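# Hang a hose on two wall hooks with RB-Y1

## Task

Drape the hose over both of the wall hooks so that, once the robot has released it and backed away, it rests motionless on the hooks without touching the floor; the robot must stay upright and untilted, and a result that holds only because the robot is still gripping or propping the hose does not count.

## Robot and tools

Robot: a Rainbow Robotics RB-Y1 in a physics simulator. It has a wheeled base (two drive wheels plus two rear casters), a torso whose lower 'leg' folds at ankle, knee and hip, a head with a camera, and two 7-joint arms (left and right), each with a parallel gripper and a wrist camera. The base measures 0.66 m by 0.58 m, and its front edge sits 0.10 m ahead of the drive-wheel axle. The base cannot move sideways.

Frames: the base frame has its origin on the floor midway between the drive wheels, x forward, y left, z up. The chest, left_hand and right_hand are reported in this frame. chest is a spine point 0.08 m below the shoulders; its x axis is the facing direction and its z axis runs up the spine. Each hand point lies midway between its finger pads; the fingers point along the hand's -z axis and close along its x axis. Reported hand positions can be off, more so at long reach. The odometry frame is the base frame as it was at scene start; base_odometry counts wheel turns only, so slipping looks like travel. Heading is positive to the left, from -3.142 to 3.142.

execute_actions: argument actions is a list holding one action or nothing (empty just reports state and images). An action may contain:
- base: exactly one of translate_m (a relative drive, metres, forward positive, -3 to 3) or rotate_rad (a relative turn in place, radians, counter-clockwise from above positive, -3.2 to 3.2). Both are offsets from where the base last measured itself.
- joints: one dictionary for the whole robot, keyed by joint name, each value an absolute target (radians, or metres for grippers). Ranges: torso_squat_rad 0 to 1.2 (higher lowers a level chest); torso_shift_rad -0.3 to 0.6 (positive pushes hips forward); torso_pitch_rad -0.2 to 1.4 (positive bows forward); torso_yaw_rad -1.5 to 1.5 (positive turns left). Per arm: shoulder_pitch -2.356 to 2.356 (0 hanging, negative raises the arm forward and up); left_shoulder_roll_rad 0 to 3.141 (positive raises it outward left), right_shoulder_roll_rad -3.141 to 0 (negative raises it outward right); shoulder_yaw -2.094 to 2.094; elbow -2.617 to 0.01 (0 straight, negative bends forward); forearm_roll -3.141 to 3.141; wrist_pitch -1.57 to 1.919 (negative tips the hand forward); hand_roll -2.705 to 2.705; gripper_m 0 to 0.1 (pad gap). For both arms, positive shoulder_yaw turns left and positive rolls are counter-clockwise seen from above on a hanging arm. head_pan_rad -0.523 to 0.523 (positive left, relative to chest), head_tilt_rad -0.35 to 1.57 (positive looks down). Done tolerance is ±0.02 rad, ±0.004 m for grippers.
- speeds: caps for translate_m (0.05 to 0.4 m/s) and rotate_rad (0.1 to 1.509 rad/s) in this action only; the top values are the defaults.
- min_time_s: 0.1 to 8, a floor on the duration of each arm and head motion.
Torso combined limits: squat+shift <= 1.52; squat-shift+pitch <= 1.57; shift+0.5 pitch-0.4 squat <= 0.7; shift+0.3 pitch-0.5 squat <= 0.39; breaking one leaves commanded torso joints short with off_target. Base drives needing over 8.667 s are refused; actions never exceed 15 s. Unknown keys or out-of-range numbers reject the entire call. cameras: list of head_camera, left_wrist_camera, right_wrist_camera or all; omitted or null gives all, [] gives none.

wait: seconds 0 to 10; nothing new is commanded. zoom_image: camera plus region [x0, y0, x1, y1] in pixels, at most 504 by 504, on that camera's latest full image (head 896x504, wrists 644x364). finished_scene: scene, the current scene's number; it ends the scene irreversibly and reports success.

Results: base_status and joint_status describe how each motion ended. done = reached (for the base, wheels turned enough even if slipping). off_target = rested away from target, maybe still pushing. contact_stop = hit something firm (arms and torso only); time_out = took too long; stopped_with_arm = torso halted because an arm contact-stopped; limit_stop_at_own_body = a self-collision guard stopped it before touching. One such stop halts every joint of that group (torso group, left arm group, right arm group) and they hold where they are. 'joint command not followed' with a 'cause:' line means an arm's targets were blocked by the arm-collision check (grippers still act); such targets may be retried later. on_its_own lists what this call left uncommanded; 'held at' is a held target, not a position. Motor temperatures list each arm's joints in joint_positions order; MOTOR HOT appears from 65 °C, and at 80 °C an OVER-TEMPERATURE FAULT brakes that arm and stops the call (limit_stop_at_motor_heat). Reaching a joint's load limit (65.8 N m shoulders, 33.8 elbows, 23.5 wrist joints, held weight included) triggers a torque fault freezing the robot for 10 s.

Cautions: joints omitted from an action may still chase old targets. After a stop, first back off the arms in their own action, then the torso. If both hands hold one object and the torso contact-stops immediately with nothing in the way, resend every arm joint at its current reading, then the torso command. To grip, command an opening at least 0.005 m narrower than the object (off_target is then normal). Never let the arms strike or press on each other, fingers included. The base does not stop on collision, and a bent leg can poke past the front edge or shove the robot backward. Each arm carries 3 kg at most; heavy loads far forward can tip the robot. Avoid drops, slams, hard pushes and letting the hose fall. The robot holds its last command while you compose replies.

Each tool is called after ">>>" as a command line: name --argument value for each argument, lists and objects as JSON in quotes; but a table of rows of numbers goes row by row, as --pt "numbers of a row", without its own name.

## Session

>>> execute_actions --actions '[]'

Scene clock: 0.00 s.
Motor temperatures (°C, as the motors report them): left_arm=[29 30 33 34 31 35 34] | right_arm=[29 31 33 31 31 31 34]
base_odometry: x=+0.000 y=+0.000 heading=+0.000 (m, m, rad; odometry frame)
base_status: not commanded
joint_positions: torso_squat_rad=+0.350 torso_shift_rad=+0.001 torso_pitch_rad=+0.001 torso_yaw_rad=-0.001 left_shoulder_pitch_rad=-0.048 left_shoulder_roll_rad=+0.002 left_shoulder_yaw_rad=-0.014 left_elbow_rad=-0.181 left_forearm_roll_rad=-0.035 left_wrist_pitch_rad=-0.038 left_hand_roll_rad=+0.044 left_gripper_m=+0.101 right_shoulder_pitch_rad=+0.032 right_shoulder_roll_rad=-0.039 right_shoulder_yaw_rad=+0.031 right_elbow_rad=-0.298 right_forearm_roll_rad=+0.031 right_wrist_pitch_rad=+0.051 right_hand_roll_rad=+0.006 right_gripper_m=+0.100 head_pan_rad=-0.001 head_tilt_rad=+0.401
joint_status: not commanded
chest: x=-0.2273 y=-0.0008 z=+1.2476 quat_wxyz=(+1.000, +0.000, +0.000, +0.000) (m; base frame)
left_hand: x=-0.0971 y=+0.2176 z=+0.5743 quat_wxyz=(+0.991, -0.002, -0.131, -0.011) (m; base frame)
right_hand: x=-0.1184 y=-0.2473 z=+0.5707 quat_wxyz=(+0.994, -0.020, -0.107, +0.030) (m; base frame)
pictures: head_camera, left_wrist_camera, right_wrist_camera
Images, in order (width x height): head_camera 896x504, left_wrist_camera 644x364, right_wrist_camera 644x364.

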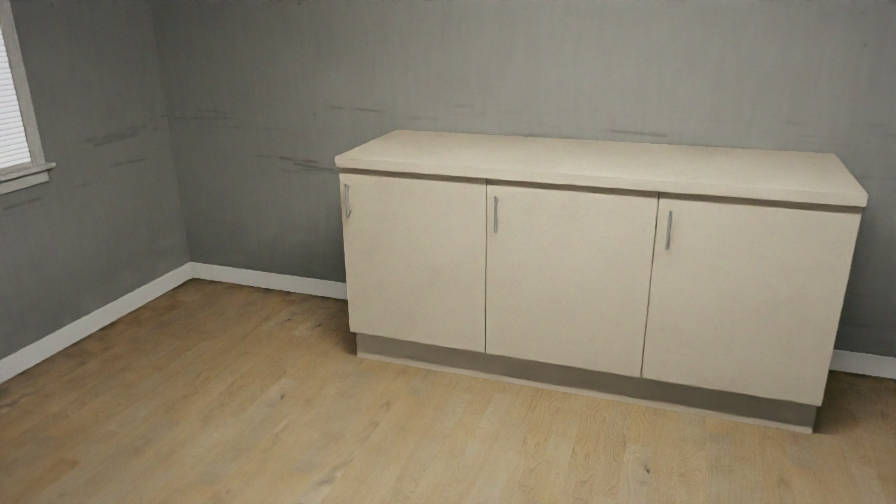

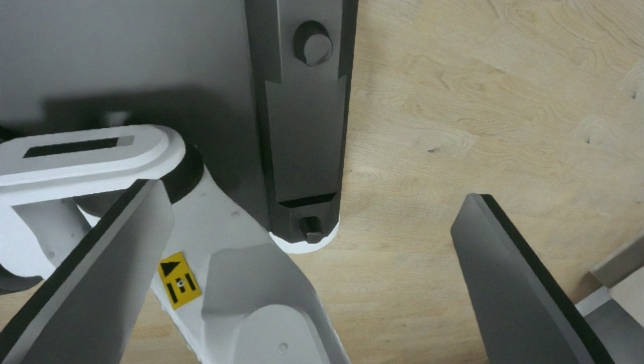

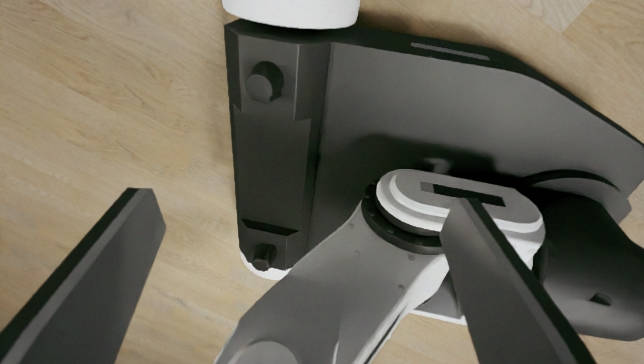

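>>> execute_actions --actions '[{"joints":{"head_pan_rad":-0.52,"torso_yaw_rad":-0.6}}]' --cameras '["head_camera"]'

>>> execute_actions --actions '[{"joints":{"head_pan_rad":-0.52,"torso_yaw_rad":-1.5}}]' --cameras '["head_camera"]'

Scene clock: 6.03 s.
Motor temperatures (°C, as the motors report them): left_arm=[29 30 33 34 31 35 34] | right_arm=[29 31 33 31 31 31 34]
base_odometry: x=+0.000 y=+0.000 heading=+0.000 (m, m, rad; odometry frame)
base_status: not commanded
joint_positions: torso_squat_rad=+0.350 torso_shift_rad=+0.001 torso_pitch_rad=+0.001 torso_yaw_rad=-0.600 left_shoulder_pitch_rad=-0.048 left_shoulder_roll_rad=+0.002 left_shoulder_yaw_rad=-0.014 left_elbow_rad=-0.181 left_forearm_roll_rad=-0.035 left_wrist_pitch_rad=-0.038 left_hand_roll_rad=+0.044 left_gripper_m=+0.101 right_shoulder_pitch_rad=+0.032 right_shoulder_roll_rad=-0.039 right_shoulder_yaw_rad=+0.031 right_elbow_rad=-0.298 right_forearm_roll_rad=+0.031 right_wrist_pitch_rad=+0.051 right_hand_roll_rad=+0.006 right_gripper_m=+0.100 head_pan_rad=-0.520 head_tilt_rad=+0.401
joint_status: all done
chest: x=-0.2273 y=-0.0008 z=+1.2476 quat_wxyz=(+0.955, +0.000, +0.000, -0.296) (m; base frame)
left_hand: x=+0.0031 y=+0.1058 z=+0.5741 quat_wxyz=(+0.944, -0.040, -0.125, -0.303) (m; base frame)
right_hand: x=-0.2768 y=-0.2660 z=+0.5708 quat_wxyz=(+0.958, -0.051, -0.096, -0.264) (m; base frame)
pictures: head_camera
Images, in order (width x height): head_camera 896x504.

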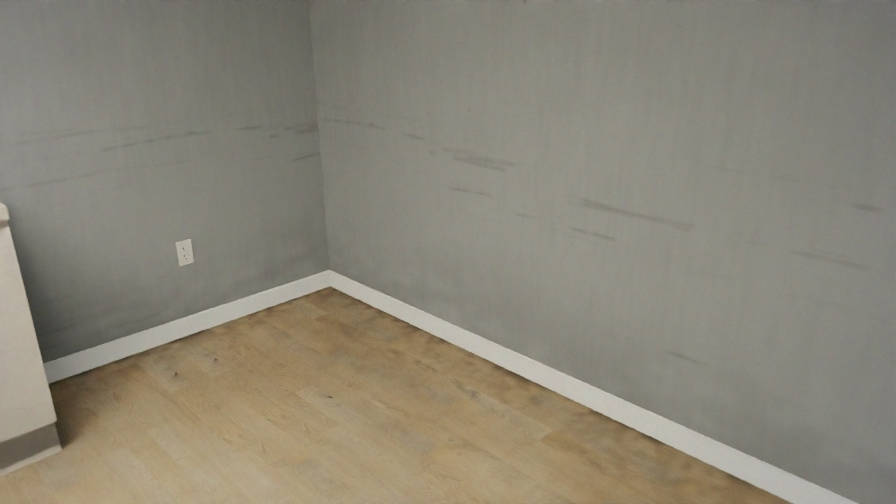

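Scene clock: 7.60 s.
Motor temperatures (°C, as the motors report them): left_arm=[29 30 33 34 31 35 34] | right_arm=[29 31 33 31 31 31 34]
base_odometry: x=+0.000 y=+0.000 heading=+0.000 (m, m, rad; odometry frame)
base_status: not commanded
joint_positions: torso_squat_rad=+0.350 torso_shift_rad=+0.001 torso_pitch_rad=+0.001 torso_yaw_rad=-1.177 left_shoulder_pitch_rad=-0.048 left_shoulder_roll_rad=+0.002 left_shoulder_yaw_rad=-0.014 left_elbow_rad=-0.181 left_forearm_roll_rad=-0.035 left_wrist_pitch_rad=-0.038 left_hand_roll_rad=+0.044 left_gripper_m=+0.101 right_shoulder_pitch_rad=+0.032 right_shoulder_roll_rad=-0.039 right_shoulder_yaw_rad=+0.031 right_elbow_rad=-0.297 right_forearm_roll_rad=+0.031 right_wrist_pitch_rad=+0.051 right_hand_roll_rad=+0.006 right_gripper_m=+0.100 head_pan_rad=-0.520 head_tilt_rad=+0.401
joint_status: torso_yaw_rad limit_stop_at_own_body (moved -0.577 of -0.900); the others done
on_its_own: torso_yaw_rad is held at -1.177, not at your -1.500, since a limit_stop_at_own_body
chest: x=-0.2273 y=-0.0008 z=+1.2476 quat_wxyz=(+0.832, +0.000, +0.001, -0.555) (m; base frame)
left_hand: x=+0.0237 y=-0.0376 z=+0.5741 quat_wxyz=(+0.819, -0.075, -0.108, -0.559) (m; base frame)
right_hand: x=-0.4138 y=-0.1961 z=+0.5709 quat_wxyz=(+0.844, -0.076, -0.077, -0.526) (m; base frame)
pictures: head_camera
Images, in order (width x height): head_camera 896x504.

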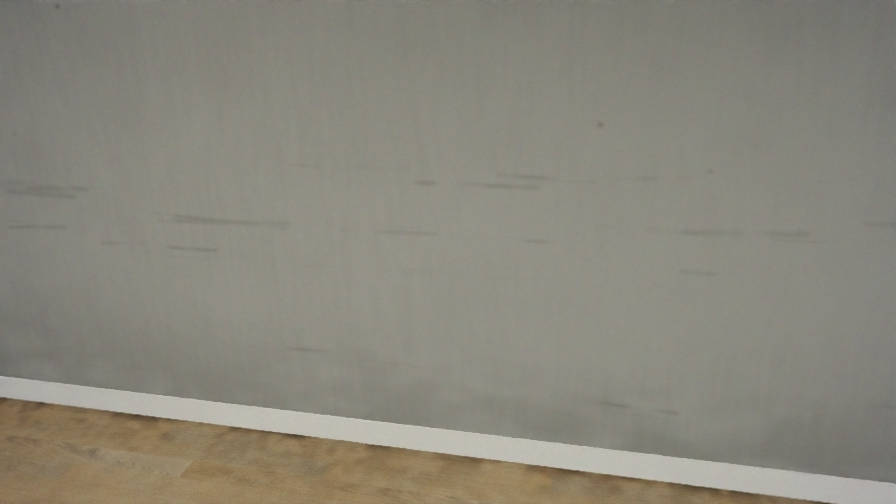

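>>> execute_actions --actions '[{"base":{"rotate_rad":-1.1},"joints":{"head_tilt_rad":0.5}}]'

Scene clock: 13.87 s.
Motor temperatures (°C, as the motors report them): left_arm=[29 30 33 34 31 35 34] | right_arm=[29 31 33 31 31 31 34]
base_odometry: x=+0.000 y=+0.000 heading=-1.100 (m, m, rad; odometry frame)
base_status: done
joint_positions: torso_squat_rad=+0.350 torso_shift_rad=+0.001 torso_pitch_rad=+0.001 torso_yaw_rad=-1.177 left_shoulder_pitch_rad=-0.048 left_shoulder_roll_rad=+0.002 left_shoulder_yaw_rad=-0.014 left_elbow_rad=-0.181 left_forearm_roll_rad=-0.035 left_wrist_pitch_rad=-0.038 left_hand_roll_rad=+0.044 left_gripper_m=+0.101 right_shoulder_pitch_rad=+0.032 right_shoulder_roll_rad=-0.039 right_shoulder_yaw_rad=+0.031 right_elbow_rad=-0.297 right_forearm_roll_rad=+0.031 right_wrist_pitch_rad=+0.051 right_hand_roll_rad=+0.006 right_gripper_m=+0.100 head_pan_rad=-0.520 head_tilt_rad=+0.500
joint_status: all done
on_its_own: torso_yaw_rad is held at -1.177, not at your -1.500, since a limit_stop_at_own_body
chest: x=-0.2273 y=-0.0008 z=+1.2476 quat_wxyz=(+0.832, +0.000, +0.001, -0.555) (m; base frame)
left_hand: x=+0.0237 y=-0.0374 z=+0.5740 quat_wxyz=(+0.819, -0.074, -0.108, -0.559) (m; base frame)
right_hand: x=-0.4137 y=-0.1963 z=+0.5710 quat_wxyz=(+0.844, -0.077, -0.077, -0.526) (m; base frame)
pictures: head_camera, left_wrist_camera, right_wrist_camera
Images, in order (width x height): head_camera 896x504, left_wrist_camera 644x364, right_wrist_camera 644x364.

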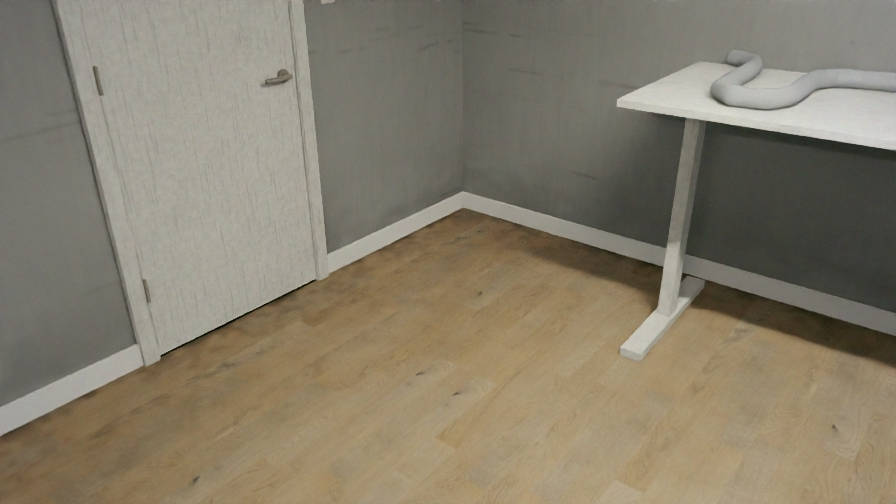

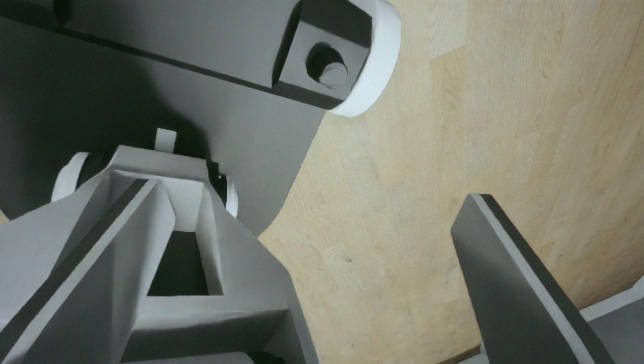

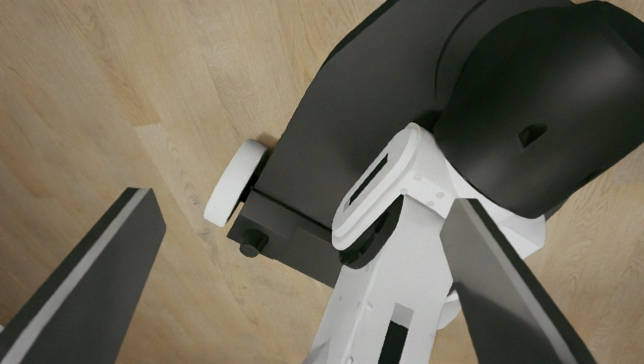

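>>> execute_actions --actions '[{"base":{"rotate_rad":-2.35},"joints":{"head_tilt_rad":0.3,"head_pan_rad":0,"torso_yaw_rad":0}}]' --cameras '["head_camera"]'

Scene clock: 22.70 s.
Motor temperatures (°C, as the motors report them): left_arm=[29 30 33 34 31 35 34] | right_arm=[29 31 33 31 31 31 34]
base_odometry: x=+0.000 y=+0.000 heading=+2.834 (m, m, rad; odometry frame)
base_status: done
joint_positions: torso_squat_rad=+0.350 torso_shift_rad=+0.001 torso_pitch_rad=+0.001 torso_yaw_rad=+0.000 left_shoulder_pitch_rad=-0.048 left_shoulder_roll_rad=+0.002 left_shoulder_yaw_rad=-0.014 left_elbow_rad=-0.181 left_forearm_roll_rad=-0.035 left_wrist_pitch_rad=-0.038 left_hand_roll_rad=+0.044 left_gripper_m=+0.101 right_shoulder_pitch_rad=+0.032 right_shoulder_roll_rad=-0.039 right_shoulder_yaw_rad=+0.031 right_elbow_rad=-0.298 right_forearm_roll_rad=+0.031 right_wrist_pitch_rad=+0.051 right_hand_roll_rad=+0.006 right_gripper_m=+0.100 head_pan_rad=+0.000 head_tilt_rad=+0.300
joint_status: all done
chest: x=-0.2273 y=-0.0008 z=+1.2476 quat_wxyz=(+1.000, +0.000, +0.000, +0.000) (m; base frame)
left_hand: x=-0.0973 y=+0.2176 z=+0.5742 quat_wxyz=(+0.991, -0.002, -0.131, -0.011) (m; base frame)
right_hand: x=-0.1183 y=-0.2473 z=+0.5707 quat_wxyz=(+0.994, -0.020, -0.107, +0.031) (m; base frame)
pictures: head_camera
Images, in order (width x height): head_camera 896x504.

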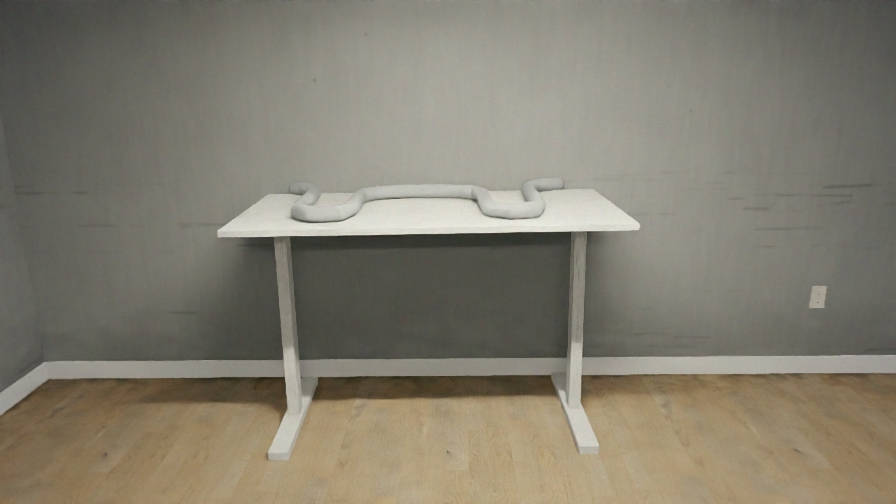

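>>> execute_actions --actions '[{"joints":{"head_tilt_rad":0.2,"head_pan_rad":-0.52,"torso_yaw_rad":-0.6}}]' --cameras '["head_camera"]'

Scene clock: 27.27 s.
Motor temperatures (°C, as the motors report them): left_arm=[29 30 33 34 31 35 34] | right_arm=[29 31 33 31 31 31 34]
base_odometry: x=+0.000 y=+0.000 heading=+2.834 (m, m, rad; odometry frame)
base_status: not commanded
joint_positions: torso_squat_rad=+0.350 torso_shift_rad=+0.001 torso_pitch_rad=+0.001 torso_yaw_rad=-0.600 left_shoulder_pitch_rad=-0.048 left_shoulder_roll_rad=+0.002 left_shoulder_yaw_rad=-0.014 left_elbow_rad=-0.181 left_forearm_roll_rad=-0.035 left_wrist_pitch_rad=-0.038 left_hand_roll_rad=+0.044 left_gripper_m=+0.101 right_shoulder_pitch_rad=+0.032 right_shoulder_roll_rad=-0.039 right_shoulder_yaw_rad=+0.031 right_elbow_rad=-0.298 right_forearm_roll_rad=+0.031 right_wrist_pitch_rad=+0.051 right_hand_roll_rad=+0.006 right_gripper_m=+0.100 head_pan_rad=-0.520 head_tilt_rad=+0.200
joint_status: all done
chest: x=-0.2273 y=-0.0008 z=+1.2476 quat_wxyz=(+0.955, +0.000, +0.000, -0.296) (m; base frame)
left_hand: x=+0.0031 y=+0.1058 z=+0.5741 quat_wxyz=(+0.944, -0.040, -0.125, -0.303) (m; base frame)
right_hand: x=-0.2769 y=-0.2660 z=+0.5708 quat_wxyz=(+0.958, -0.051, -0.096, -0.264) (m; base frame)
pictures: head_camera
Images, in order (width x height): head_camera 896x504.

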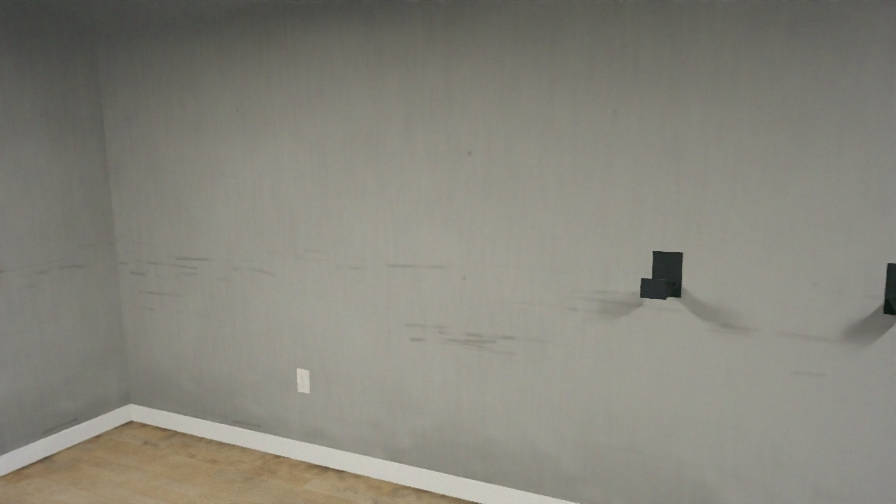

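>>> execute_actions --actions '[{"joints":{"head_tilt_rad":0.35,"head_pan_rad":-0.52,"torso_yaw_rad":-1.05}}]' --cameras '["head_camera"]'

>>> zoom_image --camera "head_camera" --region '[280, 80, 620, 260]'

Scene clock: 32.67 s.
Motor temperatures (°C, as the motors report them): left_arm=[29 30 33 34 31 35 34] | right_arm=[29 31 33 31 31 31 34]
base_odometry: x=+0.000 y=+0.000 heading=+2.834 (m, m, rad; odometry frame)
base_status: not commanded
joint_positions: torso_squat_rad=+0.350 torso_shift_rad=+0.001 torso_pitch_rad=+0.001 torso_yaw_rad=-1.050 left_shoulder_pitch_rad=-0.048 left_shoulder_roll_rad=+0.002 left_shoulder_yaw_rad=-0.014 left_elbow_rad=-0.181 left_forearm_roll_rad=-0.035 left_wrist_pitch_rad=-0.038 left_hand_roll_rad=+0.044 left_gripper_m=+0.101 right_shoulder_pitch_rad=+0.032 right_shoulder_roll_rad=-0.039 right_shoulder_yaw_rad=+0.031 right_elbow_rad=-0.298 right_forearm_roll_rad=+0.031 right_wrist_pitch_rad=+0.051 right_hand_roll_rad=+0.006 right_gripper_m=+0.100 head_pan_rad=-0.520 head_tilt_rad=+0.350
joint_status: all done
chest: x=-0.2273 y=-0.0008 z=+1.2476 quat_wxyz=(+0.865, +0.000, +0.000, -0.501) (m; base frame)
left_hand: x=+0.0263 y=-0.0052 z=+0.5740 quat_wxyz=(+0.853, -0.067, -0.112, -0.506) (m; base frame)
right_hand: x=-0.3875 y=-0.2182 z=+0.5709 quat_wxyz=(+0.875, -0.071, -0.082, -0.471) (m; base frame)
pictures: head_camera
Images, in order (width x height): head_camera 896x504.

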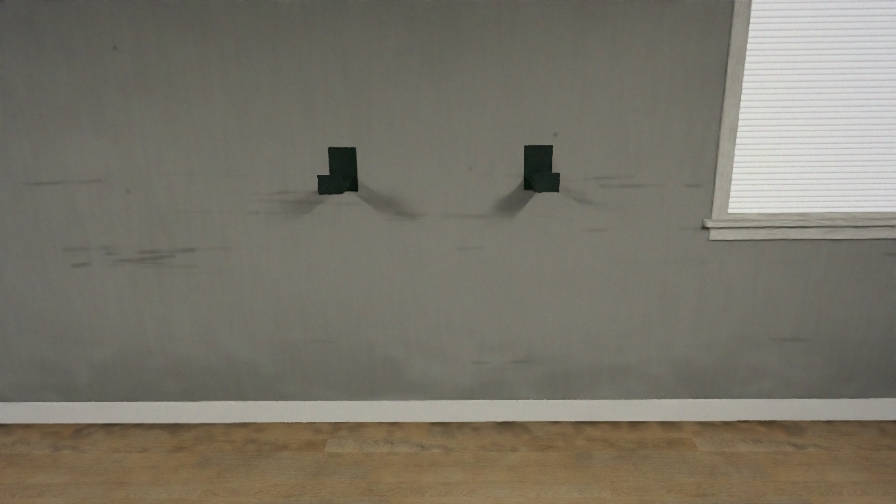

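Region (280, 80, 620, 260) of head_camera's 896x504 image, scaled by 1.482, with more detail than that image has; it fills the top 267 rows of this view, and the rest is white.

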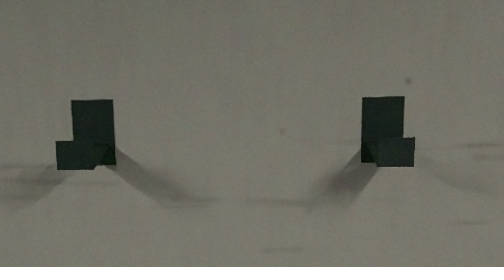

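>>> execute_actions --actions '[{"base":{"rotate_rad":0.045},"joints":{"torso_yaw_rad":-0.6,"head_pan_rad":0}}]' --cameras '[]'

>>> execute_actions --actions '[{"base":{"translate_m":1.45},"joints":{"head_tilt_rad":0.55,"torso_yaw_rad":0,"torso_squat_rad":0,"left_shoulder_pitch_rad":-0.97,"left_shoulder_roll_rad":0.321,"left_shoulder_yaw_rad":0.399,"left_elbow_rad":-1.1,"left_forearm_roll_rad":0,"left_wrist_pitch_rad":1.85,"left_hand_roll_rad":-0.2,"right_shoulder_pitch_rad":-0.97,"right_shoulder_roll_rad":-0.321,"right_shoulder_yaw_rad":-0.399,"right_elbow_rad":-1.1,"right_forearm_roll_rad":0,"right_wrist_pitch_rad":1.85,"right_hand_roll_rad":0.2},"min_time_s":2.5}]'

Scene clock: 86.30 s.
Motor temperatures (°C, as the motors report them): left_arm=[29 30 33 34 31 35 34] | right_arm=[29 31 33 31 31 31 34]
base_odometry: x=+0.000 y=+0.000 heading=+2.879 (m, m, rad; odometry frame)
base_status: done
joint_positions: torso_squat_rad=+0.350 torso_shift_rad=+0.001 torso_pitch_rad=+0.001 torso_yaw_rad=-0.600 left_shoulder_pitch_rad=-0.048 left_shoulder_roll_rad=+0.002 left_shoulder_yaw_rad=-0.014 left_elbow_rad=-0.181 left_forearm_roll_rad=-0.035 left_wrist_pitch_rad=-0.038 left_hand_roll_rad=+0.044 left_gripper_m=+0.101 right_shoulder_pitch_rad=+0.032 right_shoulder_roll_rad=-0.039 right_shoulder_yaw_rad=+0.031 right_elbow_rad=-0.298 right_forearm_roll_rad=+0.031 right_wrist_pitch_rad=+0.051 right_hand_roll_rad=+0.006 right_gripper_m=+0.100 head_pan_rad=+0.000 head_tilt_rad=+0.350
joint_status: all done
chest: x=-0.2273 y=-0.0008 z=+1.2476 quat_wxyz=(+0.955, +0.000, +0.000, -0.296) (m; base frame)
left_hand: x=+0.0030 y=+0.1058 z=+0.5741 quat_wxyz=(+0.944, -0.040, -0.125, -0.303) (m; base frame)
right_hand: x=-0.2767 y=-0.2661 z=+0.5708 quat_wxyz=(+0.958, -0.051, -0.096, -0.264) (m; base frame)
pictures: none
No camera images: the call's "cameras" was empty. Leave "cameras" out to get every camera's image.

Scene clock: 91.27 s.
Motor temperatures (°C, as the motors report them): left_arm=[29 30 33 34 31 35 34] | right_arm=[29 31 33 31 31 31 34]
base_odometry: x=-1.400 y=+0.378 heading=+2.878 (m, m, rad; odometry frame)
base_status: done
joint_positions: torso_squat_rad=+0.000 torso_shift_rad=+0.001 torso_pitch_rad=+0.001 torso_yaw_rad=+0.000 left_shoulder_pitch_rad=-0.970 left_shoulder_roll_rad=+0.321 left_shoulder_yaw_rad=+0.399 left_elbow_rad=-1.100 left_forearm_roll_rad=+0.000 left_wrist_pitch_rad=+1.850 left_hand_roll_rad=-0.200 left_gripper_m=+0.101 right_shoulder_pitch_rad=-0.970 right_shoulder_roll_rad=-0.321 right_shoulder_yaw_rad=-0.399 right_elbow_rad=-1.100 right_forearm_roll_rad=+0.000 right_wrist_pitch_rad=+1.850 right_hand_roll_rad=+0.200 right_gripper_m=+0.100 head_pan_rad=+0.000 head_tilt_rad=+0.550
joint_status: all done
chest: x=-0.2271 y=-0.0008 z=+1.2899 quat_wxyz=(+1.000, +0.000, +0.001, +0.000) (m; base frame)
left_hand: x=+0.3044 y=+0.3268 z=+1.1252 quat_wxyz=(+0.992, +0.025, -0.121, +0.000) (m; base frame)
right_hand: x=+0.3045 y=-0.3282 z=+1.1249 quat_wxyz=(+0.992, -0.025, -0.121, +0.000) (m; base frame)
pictures: head_camera, left_wrist_camera, right_wrist_camera
Images, in order (width x height): head_camera 896x504, left_wrist_camera 644x364, right_wrist_camera 644x364.

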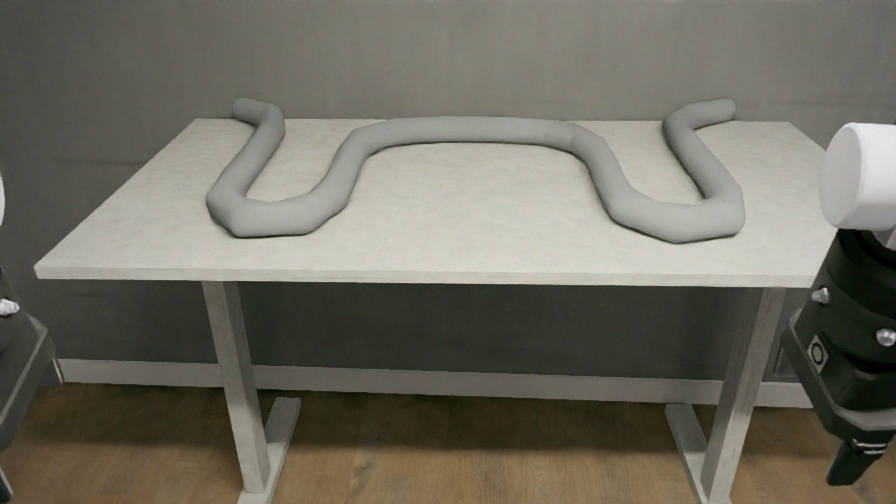

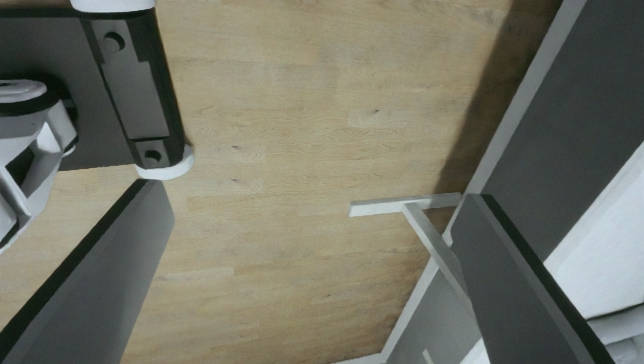

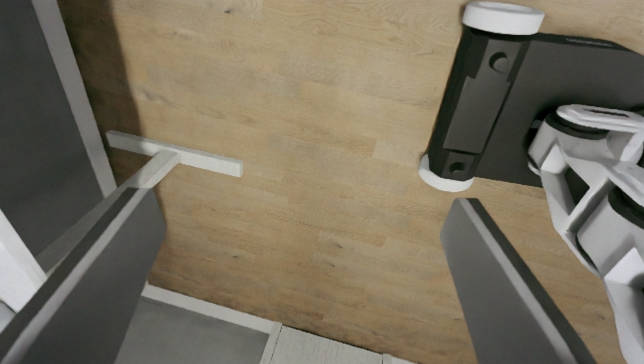

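>>> execute_actions --actions '[{"base":{"rotate_rad":-0.085},"joints":{"head_tilt_rad":0.85}}]' --cameras '[]'

>>> execute_actions --actions '[{"base":{"translate_m":0.45}}]'

Scene clock: 111.00 s.
Motor temperatures (°C, as the motors report them): left_arm=[29 30 33 34 31 35 34] | right_arm=[29 31 33 31 31 31 34]
base_odometry: x=-1.401 y=+0.378 heading=+2.794 (m, m, rad; odometry frame)
base_status: done
joint_positions: torso_squat_rad=+0.000 torso_shift_rad=+0.001 torso_pitch_rad=+0.001 torso_yaw_rad=+0.000 left_shoulder_pitch_rad=-0.970 left_shoulder_roll_rad=+0.321 left_shoulder_yaw_rad=+0.399 left_elbow_rad=-1.100 left_forearm_roll_rad=+0.000 left_wrist_pitch_rad=+1.850 left_hand_roll_rad=-0.200 left_gripper_m=+0.101 right_shoulder_pitch_rad=-0.970 right_shoulder_roll_rad=-0.321 right_shoulder_yaw_rad=-0.399 right_elbow_rad=-1.100 right_forearm_roll_rad=+0.000 right_wrist_pitch_rad=+1.850 right_hand_roll_rad=+0.200 right_gripper_m=+0.100 head_pan_rad=+0.000 head_tilt_rad=+0.850
joint_status: all done
chest: x=-0.2271 y=-0.0008 z=+1.2899 quat_wxyz=(+1.000, +0.000, +0.001, +0.000) (m; base frame)
left_hand: x=+0.3044 y=+0.3268 z=+1.1252 quat_wxyz=(+0.992, +0.025, -0.121, +0.000) (m; base frame)
right_hand: x=+0.3045 y=-0.3282 z=+1.1249 quat_wxyz=(+0.992, -0.025, -0.121, +0.000) (m; base frame)
pictures: none
No camera images: the call's "cameras" was empty. Leave "cameras" out to get every camera's image.

Scene clock: 113.47 s.
Motor temperatures (°C, as the motors report them): left_arm=[29 30 33 34 31 35 34] | right_arm=[29 31 33 31 31 31 34]
base_odometry: x=-1.824 y=+0.531 heading=+2.794 (m, m, rad; odometry frame)
base_status: done
joint_positions: torso_squat_rad=+0.000 torso_shift_rad=+0.001 torso_pitch_rad=+0.001 torso_yaw_rad=+0.000 left_shoulder_pitch_rad=-0.970 left_shoulder_roll_rad=+0.321 left_shoulder_yaw_rad=+0.399 left_elbow_rad=-1.100 left_forearm_roll_rad=+0.000 left_wrist_pitch_rad=+1.850 left_hand_roll_rad=-0.200 left_gripper_m=+0.101 right_shoulder_pitch_rad=-0.970 right_shoulder_roll_rad=-0.321 right_shoulder_yaw_rad=-0.399 right_elbow_rad=-1.100 right_forearm_roll_rad=+0.000 right_wrist_pitch_rad=+1.850 right_hand_roll_rad=+0.200 right_gripper_m=+0.100 head_pan_rad=+0.000 head_tilt_rad=+0.850
joint_status: not commanded
chest: x=-0.2271 y=-0.0008 z=+1.2899 quat_wxyz=(+1.000, +0.000, +0.001, +0.000) (m; base frame)
left_hand: x=+0.3044 y=+0.3268 z=+1.1252 quat_wxyz=(+0.992, +0.025, -0.121, +0.000) (m; base frame)
right_hand: x=+0.3045 y=-0.3282 z=+1.1249 quat_wxyz=(+0.992, -0.025, -0.121, +0.000) (m; base frame)
pictures: head_camera, left_wrist_camera, right_wrist_camera
Images, in order (width x height): head_camera 896x504, left_wrist_camera 644x364, right_wrist_camera 644x364.

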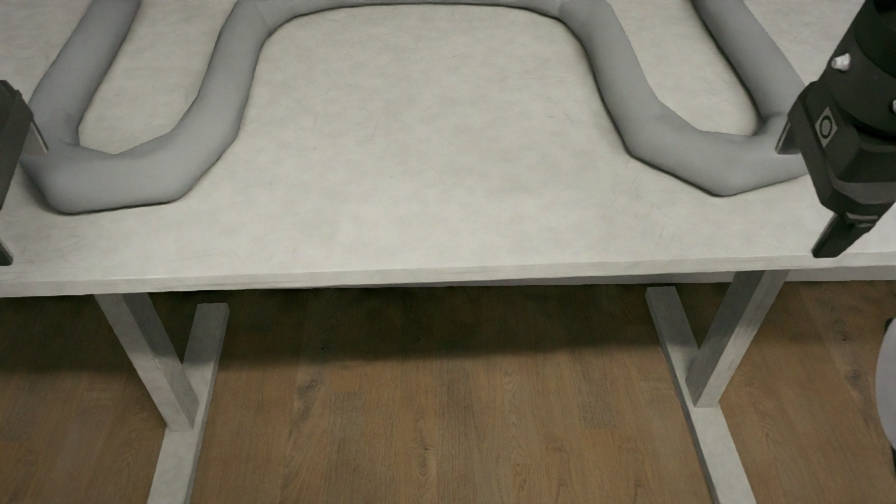

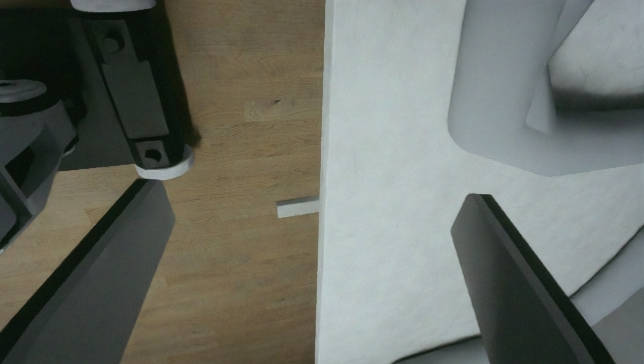

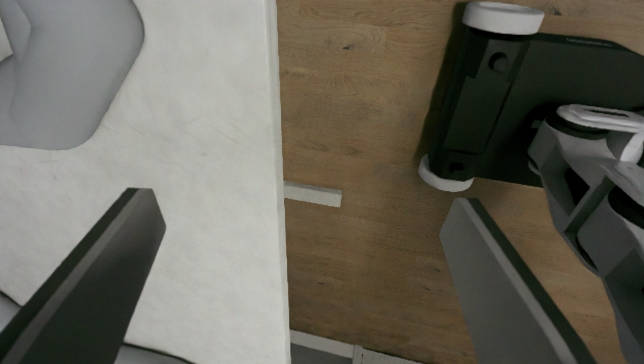

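>>> execute_actions --actions '[{"base":{"translate_m":0.17},"joints":{"torso_yaw_rad":0.03,"torso_squat_rad":0.25,"head_tilt_rad":0.75}}]'

Scene clock: 131.70 s.
Motor temperatures (°C, as the motors report them): left_arm=[29 30 33 34 31 35 34] | right_arm=[30 31 33 31 31 31 34]
base_odometry: x=-1.984 y=+0.589 heading=+2.794 (m, m, rad; odometry frame)
base_status: done
joint_positions: torso_squat_rad=+0.250 torso_shift_rad=+0.001 torso_pitch_rad=+0.001 torso_yaw_rad=+0.030 left_shoulder_pitch_rad=-0.970 left_shoulder_roll_rad=+0.321 left_shoulder_yaw_rad=+0.399 left_elbow_rad=-1.100 left_forearm_roll_rad=+0.000 left_wrist_pitch_rad=+1.850 left_hand_roll_rad=-0.200 left_gripper_m=+0.101 right_shoulder_pitch_rad=-0.970 right_shoulder_roll_rad=-0.321 right_shoulder_yaw_rad=-0.399 right_elbow_rad=-1.100 right_forearm_roll_rad=+0.000 right_wrist_pitch_rad=+1.850 right_hand_roll_rad=+0.200 right_gripper_m=+0.100 head_pan_rad=+0.000 head_tilt_rad=+0.750
joint_status: all done
chest: x=-0.2271 y=-0.0008 z=+1.2682 quat_wxyz=(+1.000, +0.000, +0.001, +0.015) (m; base frame)
left_hand: x=+0.2944 y=+0.3426 z=+1.1035 quat_wxyz=(+0.992, +0.027, -0.121, +0.015) (m; base frame)
right_hand: x=+0.3140 y=-0.3121 z=+1.1031 quat_wxyz=(+0.992, -0.023, -0.122, +0.015) (m; base frame)
pictures: head_camera, left_wrist_camera, right_wrist_camera
Images, in order (width x height): head_camera 896x504, left_wrist_camera 644x364, right_wrist_camera 644x364.

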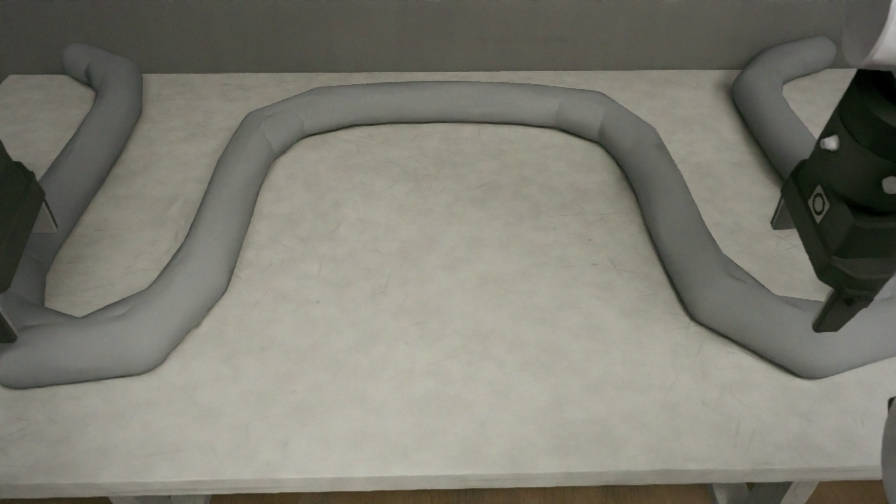

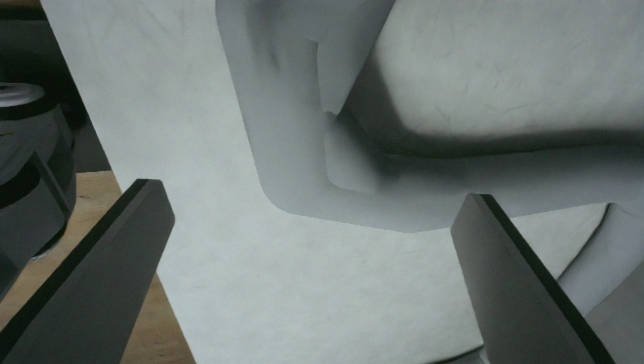

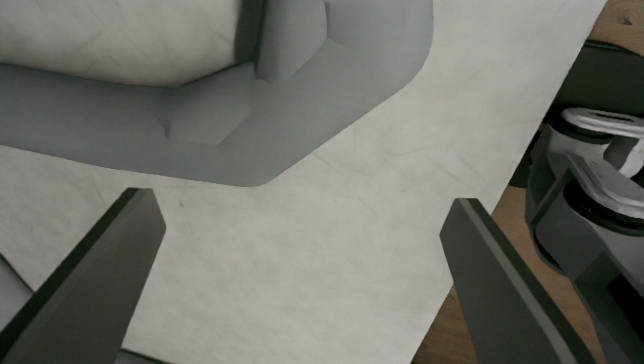

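>>> execute_actions --actions '[{"joints":{"torso_yaw_rad":0.0,"torso_squat_rad":0.42,"right_hand_roll_rad":-0.12,"left_hand_roll_rad":-0.12}}]'

Scene clock: 142.20 s.
Motor temperatures (°C, as the motors report them): left_arm=[29 30 33 34 31 35 34] | right_arm=[30 31 33 31 31 31 34]
base_odometry: x=-1.984 y=+0.589 heading=+2.794 (m, m, rad; odometry frame)
base_status: not commanded
joint_positions: torso_squat_rad=+0.420 torso_shift_rad=+0.001 torso_pitch_rad=+0.001 torso_yaw_rad=+0.000 left_shoulder_pitch_rad=-0.970 left_shoulder_roll_rad=+0.321 left_shoulder_yaw_rad=+0.399 left_elbow_rad=-1.100 left_forearm_roll_rad=+0.000 left_wrist_pitch_rad=+1.850 left_hand_roll_rad=-0.120 left_gripper_m=+0.101 right_shoulder_pitch_rad=-0.970 right_shoulder_roll_rad=-0.321 right_shoulder_yaw_rad=-0.399 right_elbow_rad=-1.100 right_forearm_roll_rad=+0.000 right_wrist_pitch_rad=+1.850 right_hand_roll_rad=-0.120 right_gripper_m=+0.100 head_pan_rad=+0.000 head_tilt_rad=+0.750
joint_status: all done
chest: x=-0.2273 y=-0.0008 z=+1.2291 quat_wxyz=(+1.000, +0.000, +0.000, +0.000) (m; base frame)
left_hand: x=+0.3043 y=+0.3269 z=+1.0645 quat_wxyz=(+0.992, +0.020, -0.122, +0.039) (m; base frame)
right_hand: x=+0.3044 y=-0.3281 z=+1.0642 quat_wxyz=(+0.980, -0.005, -0.124, -0.158) (m; base frame)
pictures: head_camera, left_wrist_camera, right_wrist_camera
Images, in order (width x height): head_camera 896x504, left_wrist_camera 644x364, right_wrist_camera 644x364.

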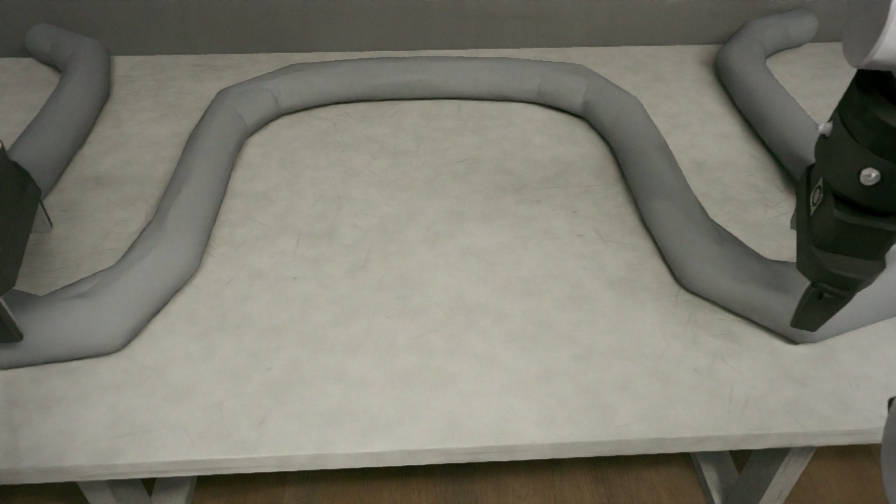

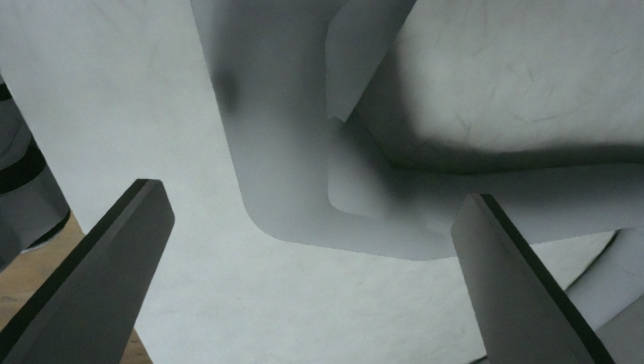

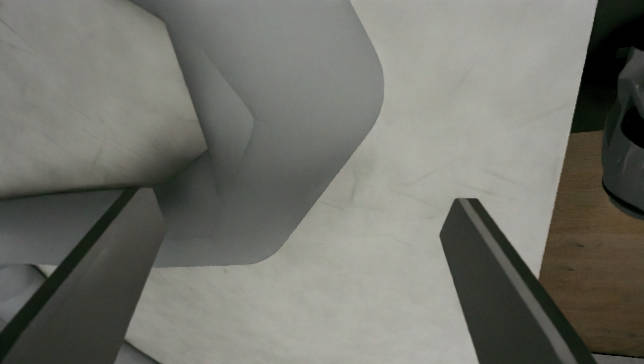

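>>> execute_actions --actions '[{"joints":{"right_shoulder_pitch_rad":-0.989,"right_shoulder_roll_rad":-0.274,"right_shoulder_yaw_rad":-0.368,"right_elbow_rad":-1.06,"right_wrist_pitch_rad":1.70,"right_hand_roll_rad":-0.3}}]'

Scene clock: 155.53 s.
Motor temperatures (°C, as the motors report them): left_arm=[29 30 33 34 31 35 34] | right_arm=[30 31 33 31 31 31 34]
base_odometry: x=-1.984 y=+0.589 heading=+2.794 (m, m, rad; odometry frame)
base_status: not commanded
joint_positions: torso_squat_rad=+0.420 torso_shift_rad=+0.001 torso_pitch_rad=+0.001 torso_yaw_rad=+0.000 left_shoulder_pitch_rad=-0.970 left_shoulder_roll_rad=+0.321 left_shoulder_yaw_rad=+0.399 left_elbow_rad=-1.100 left_forearm_roll_rad=+0.000 left_wrist_pitch_rad=+1.850 left_hand_roll_rad=-0.120 left_gripper_m=+0.101 right_shoulder_pitch_rad=-0.989 right_shoulder_roll_rad=-0.274 right_shoulder_yaw_rad=-0.368 right_elbow_rad=-1.060 right_forearm_roll_rad=+0.000 right_wrist_pitch_rad=+1.700 right_hand_roll_rad=-0.300 right_gripper_m=+0.100 head_pan_rad=+0.000 head_tilt_rad=+0.750
joint_status: all done
chest: x=-0.2272 y=-0.0008 z=+1.2291 quat_wxyz=(+1.000, +0.000, +0.000, +0.000) (m; base frame)
left_hand: x=+0.3043 y=+0.3269 z=+1.0645 quat_wxyz=(+0.992, +0.020, -0.122, +0.039) (m; base frame)
right_hand: x=+0.3377 y=-0.3002 z=+1.0623 quat_wxyz=(+0.960, +0.015, -0.178, -0.215) (m; base frame)
pictures: head_camera, left_wrist_camera, right_wrist_camera
Images, in order (width x height): head_camera 896x504, left_wrist_camera 644x364, right_wrist_camera 644x364.

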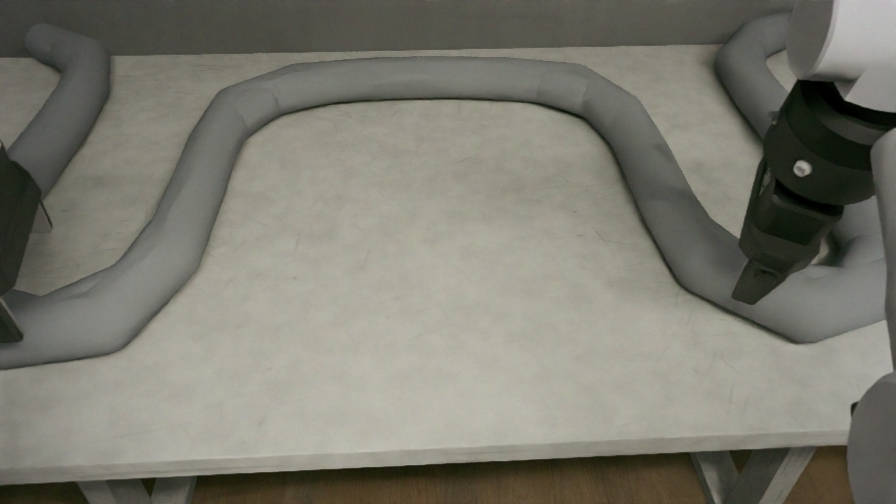

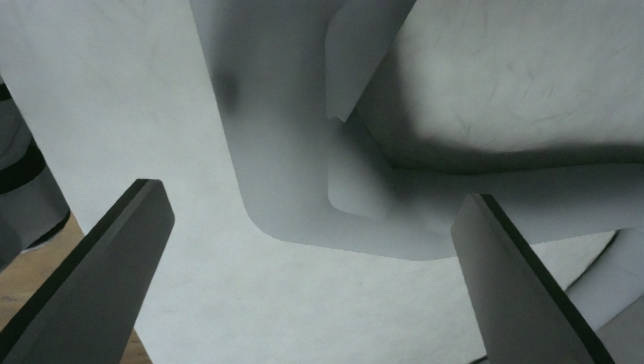

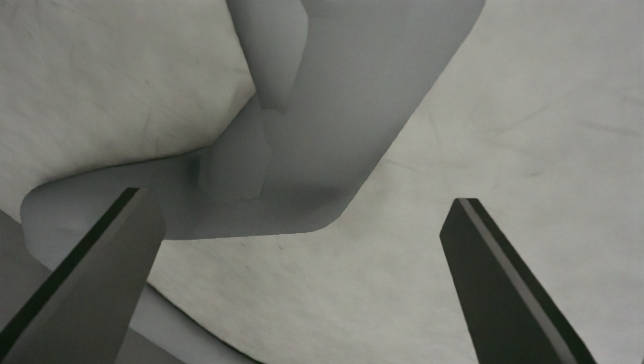

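Good. Lower a step.

>>> execute_actions --actions '[{"joints":{"torso_squat_rad":0.55,"right_hand_roll_rad":-0.4}}]'

Scene clock: 158.93 s.
Motor temperatures (°C, as the motors report them): left_arm=[29 30 33 34 31 35 34] | right_arm=[30 31 33 31 31 31 34]
base_odometry: x=-1.984 y=+0.589 heading=+2.794 (m, m, rad; odometry frame)
base_status: not commanded
joint_positions: torso_squat_rad=+0.550 torso_shift_rad=+0.001 torso_pitch_rad=+0.001 torso_yaw_rad=+0.000 left_shoulder_pitch_rad=-0.970 left_shoulder_roll_rad=+0.321 left_shoulder_yaw_rad=+0.399 left_elbow_rad=-1.100 left_forearm_roll_rad=+0.000 left_wrist_pitch_rad=+1.850 left_hand_roll_rad=-0.120 left_gripper_m=+0.101 right_shoulder_pitch_rad=-0.989 right_shoulder_roll_rad=-0.274 right_shoulder_yaw_rad=-0.368 right_elbow_rad=-1.060 right_forearm_roll_rad=+0.000 right_wrist_pitch_rad=+1.700 right_hand_roll_rad=-0.400 right_gripper_m=+0.100 head_pan_rad=+0.000 head_tilt_rad=+0.750
joint_status: all done
chest: x=-0.2273 y=-0.0007 z=+1.1867 quat_wxyz=(+1.000, +0.000, +0.000, +0.000) (m; base frame)
left_hand: x=+0.3043 y=+0.3270 z=+1.0221 quat_wxyz=(+0.992, +0.020, -0.122, +0.039) (m; base frame)
right_hand: x=+0.3376 y=-0.3001 z=+1.0199 quat_wxyz=(+0.948, +0.024, -0.177, -0.262) (m; base frame)
pictures: head_camera, left_wrist_camera, right_wrist_camera
Images, in order (width x height): head_camera 896x504, left_wrist_camera 644x364, right_wrist_camera 644x364.

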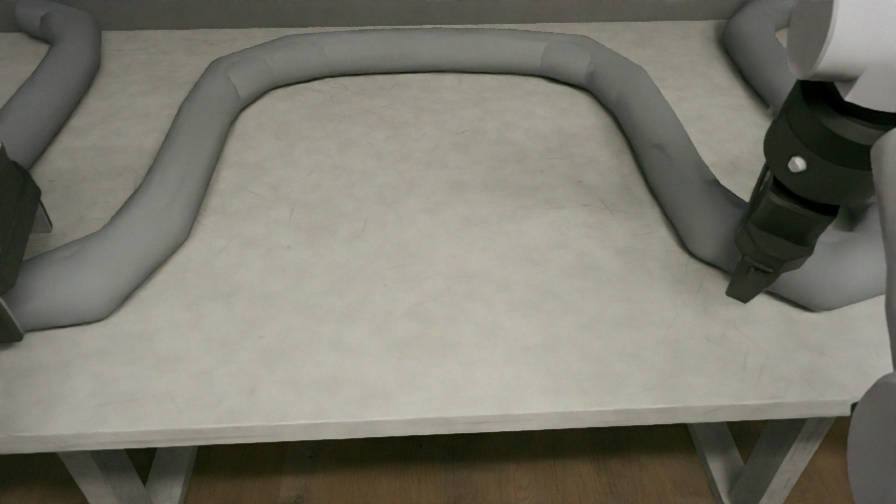

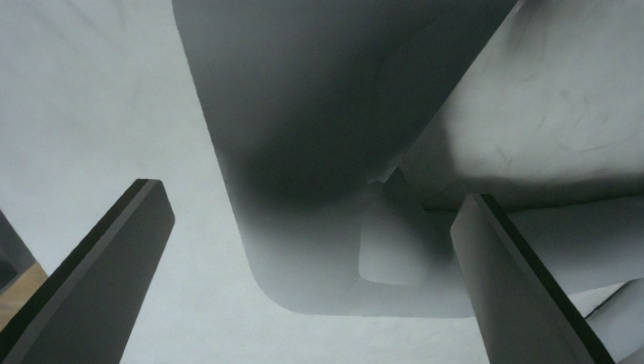

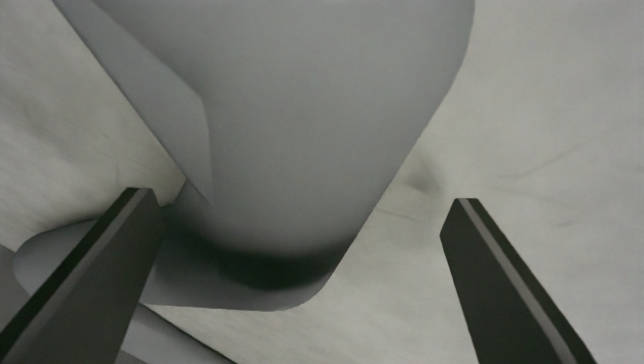

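>>> execute_actions --actions '[{"base":{"translate_m":0.012},"joints":{"torso_squat_rad":0.63}}]'

Scene clock: 163.27 s.
Motor temperatures (°C, as the motors report them): left_arm=[29 30 33 34 31 35 34] | right_arm=[30 31 33 31 31 31 34]
base_odometry: x=-1.995 y=+0.593 heading=+2.794 (m, m, rad; odometry frame)
base_status: done
joint_positions: torso_squat_rad=+0.614 torso_shift_rad=-0.001 torso_pitch_rad=-0.004 torso_yaw_rad=+0.000 left_shoulder_pitch_rad=-0.970 left_shoulder_roll_rad=+0.321 left_shoulder_yaw_rad=+0.399 left_elbow_rad=-1.100 left_forearm_roll_rad=+0.000 left_wrist_pitch_rad=+1.850 left_hand_roll_rad=-0.120 left_gripper_m=+0.101 right_shoulder_pitch_rad=-0.993 right_shoulder_roll_rad=-0.276 right_shoulder_yaw_rad=-0.368 right_elbow_rad=-1.063 right_forearm_roll_rad=+0.000 right_wrist_pitch_rad=+1.700 right_hand_roll_rad=-0.400 right_gripper_m=+0.100 head_pan_rad=+0.000 head_tilt_rad=+0.750
joint_status: torso_squat_rad contact_stop (moved +0.064 of +0.080)
chest: x=-0.2297 y=-0.0004 z=+1.1620 quat_wxyz=(+1.000, +0.000, -0.002, +0.000) (m; base frame)
left_hand: x=+0.3027 y=+0.3271 z=+0.9996 quat_wxyz=(+0.991, +0.020, -0.124, +0.039) (m; base frame)
right_hand: x=+0.3376 y=-0.3002 z=+1.0017 quat_wxyz=(+0.947, +0.024, -0.183, -0.262) (m; base frame)
pictures: head_camera, left_wrist_camera, right_wrist_camera
Images, in order (width x height): head_camera 896x504, left_wrist_camera 644x364, right_wrist_camera 644x364.

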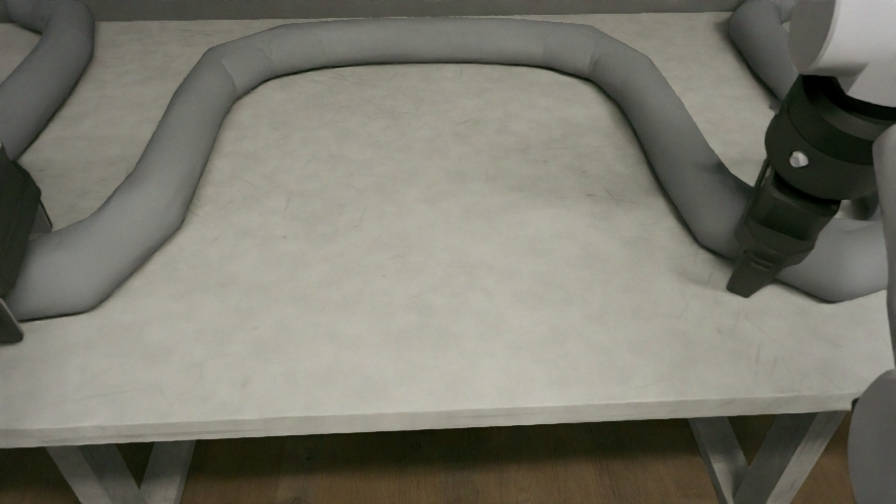

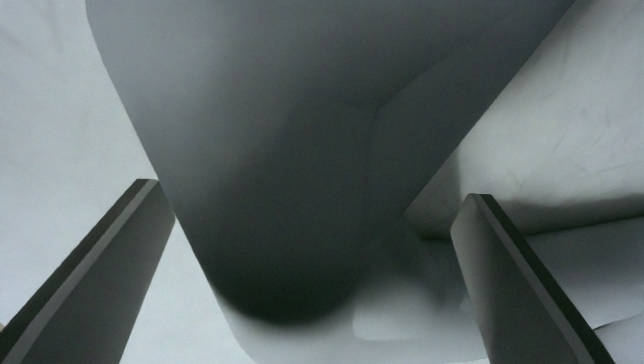

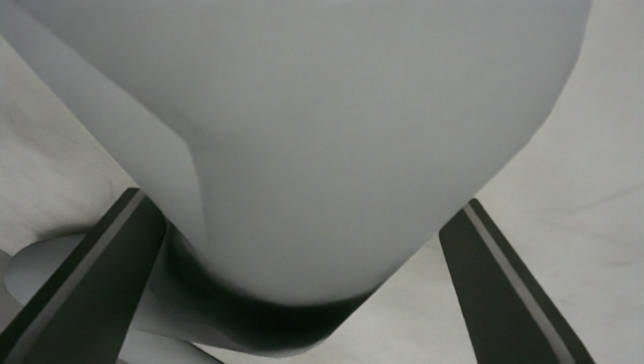

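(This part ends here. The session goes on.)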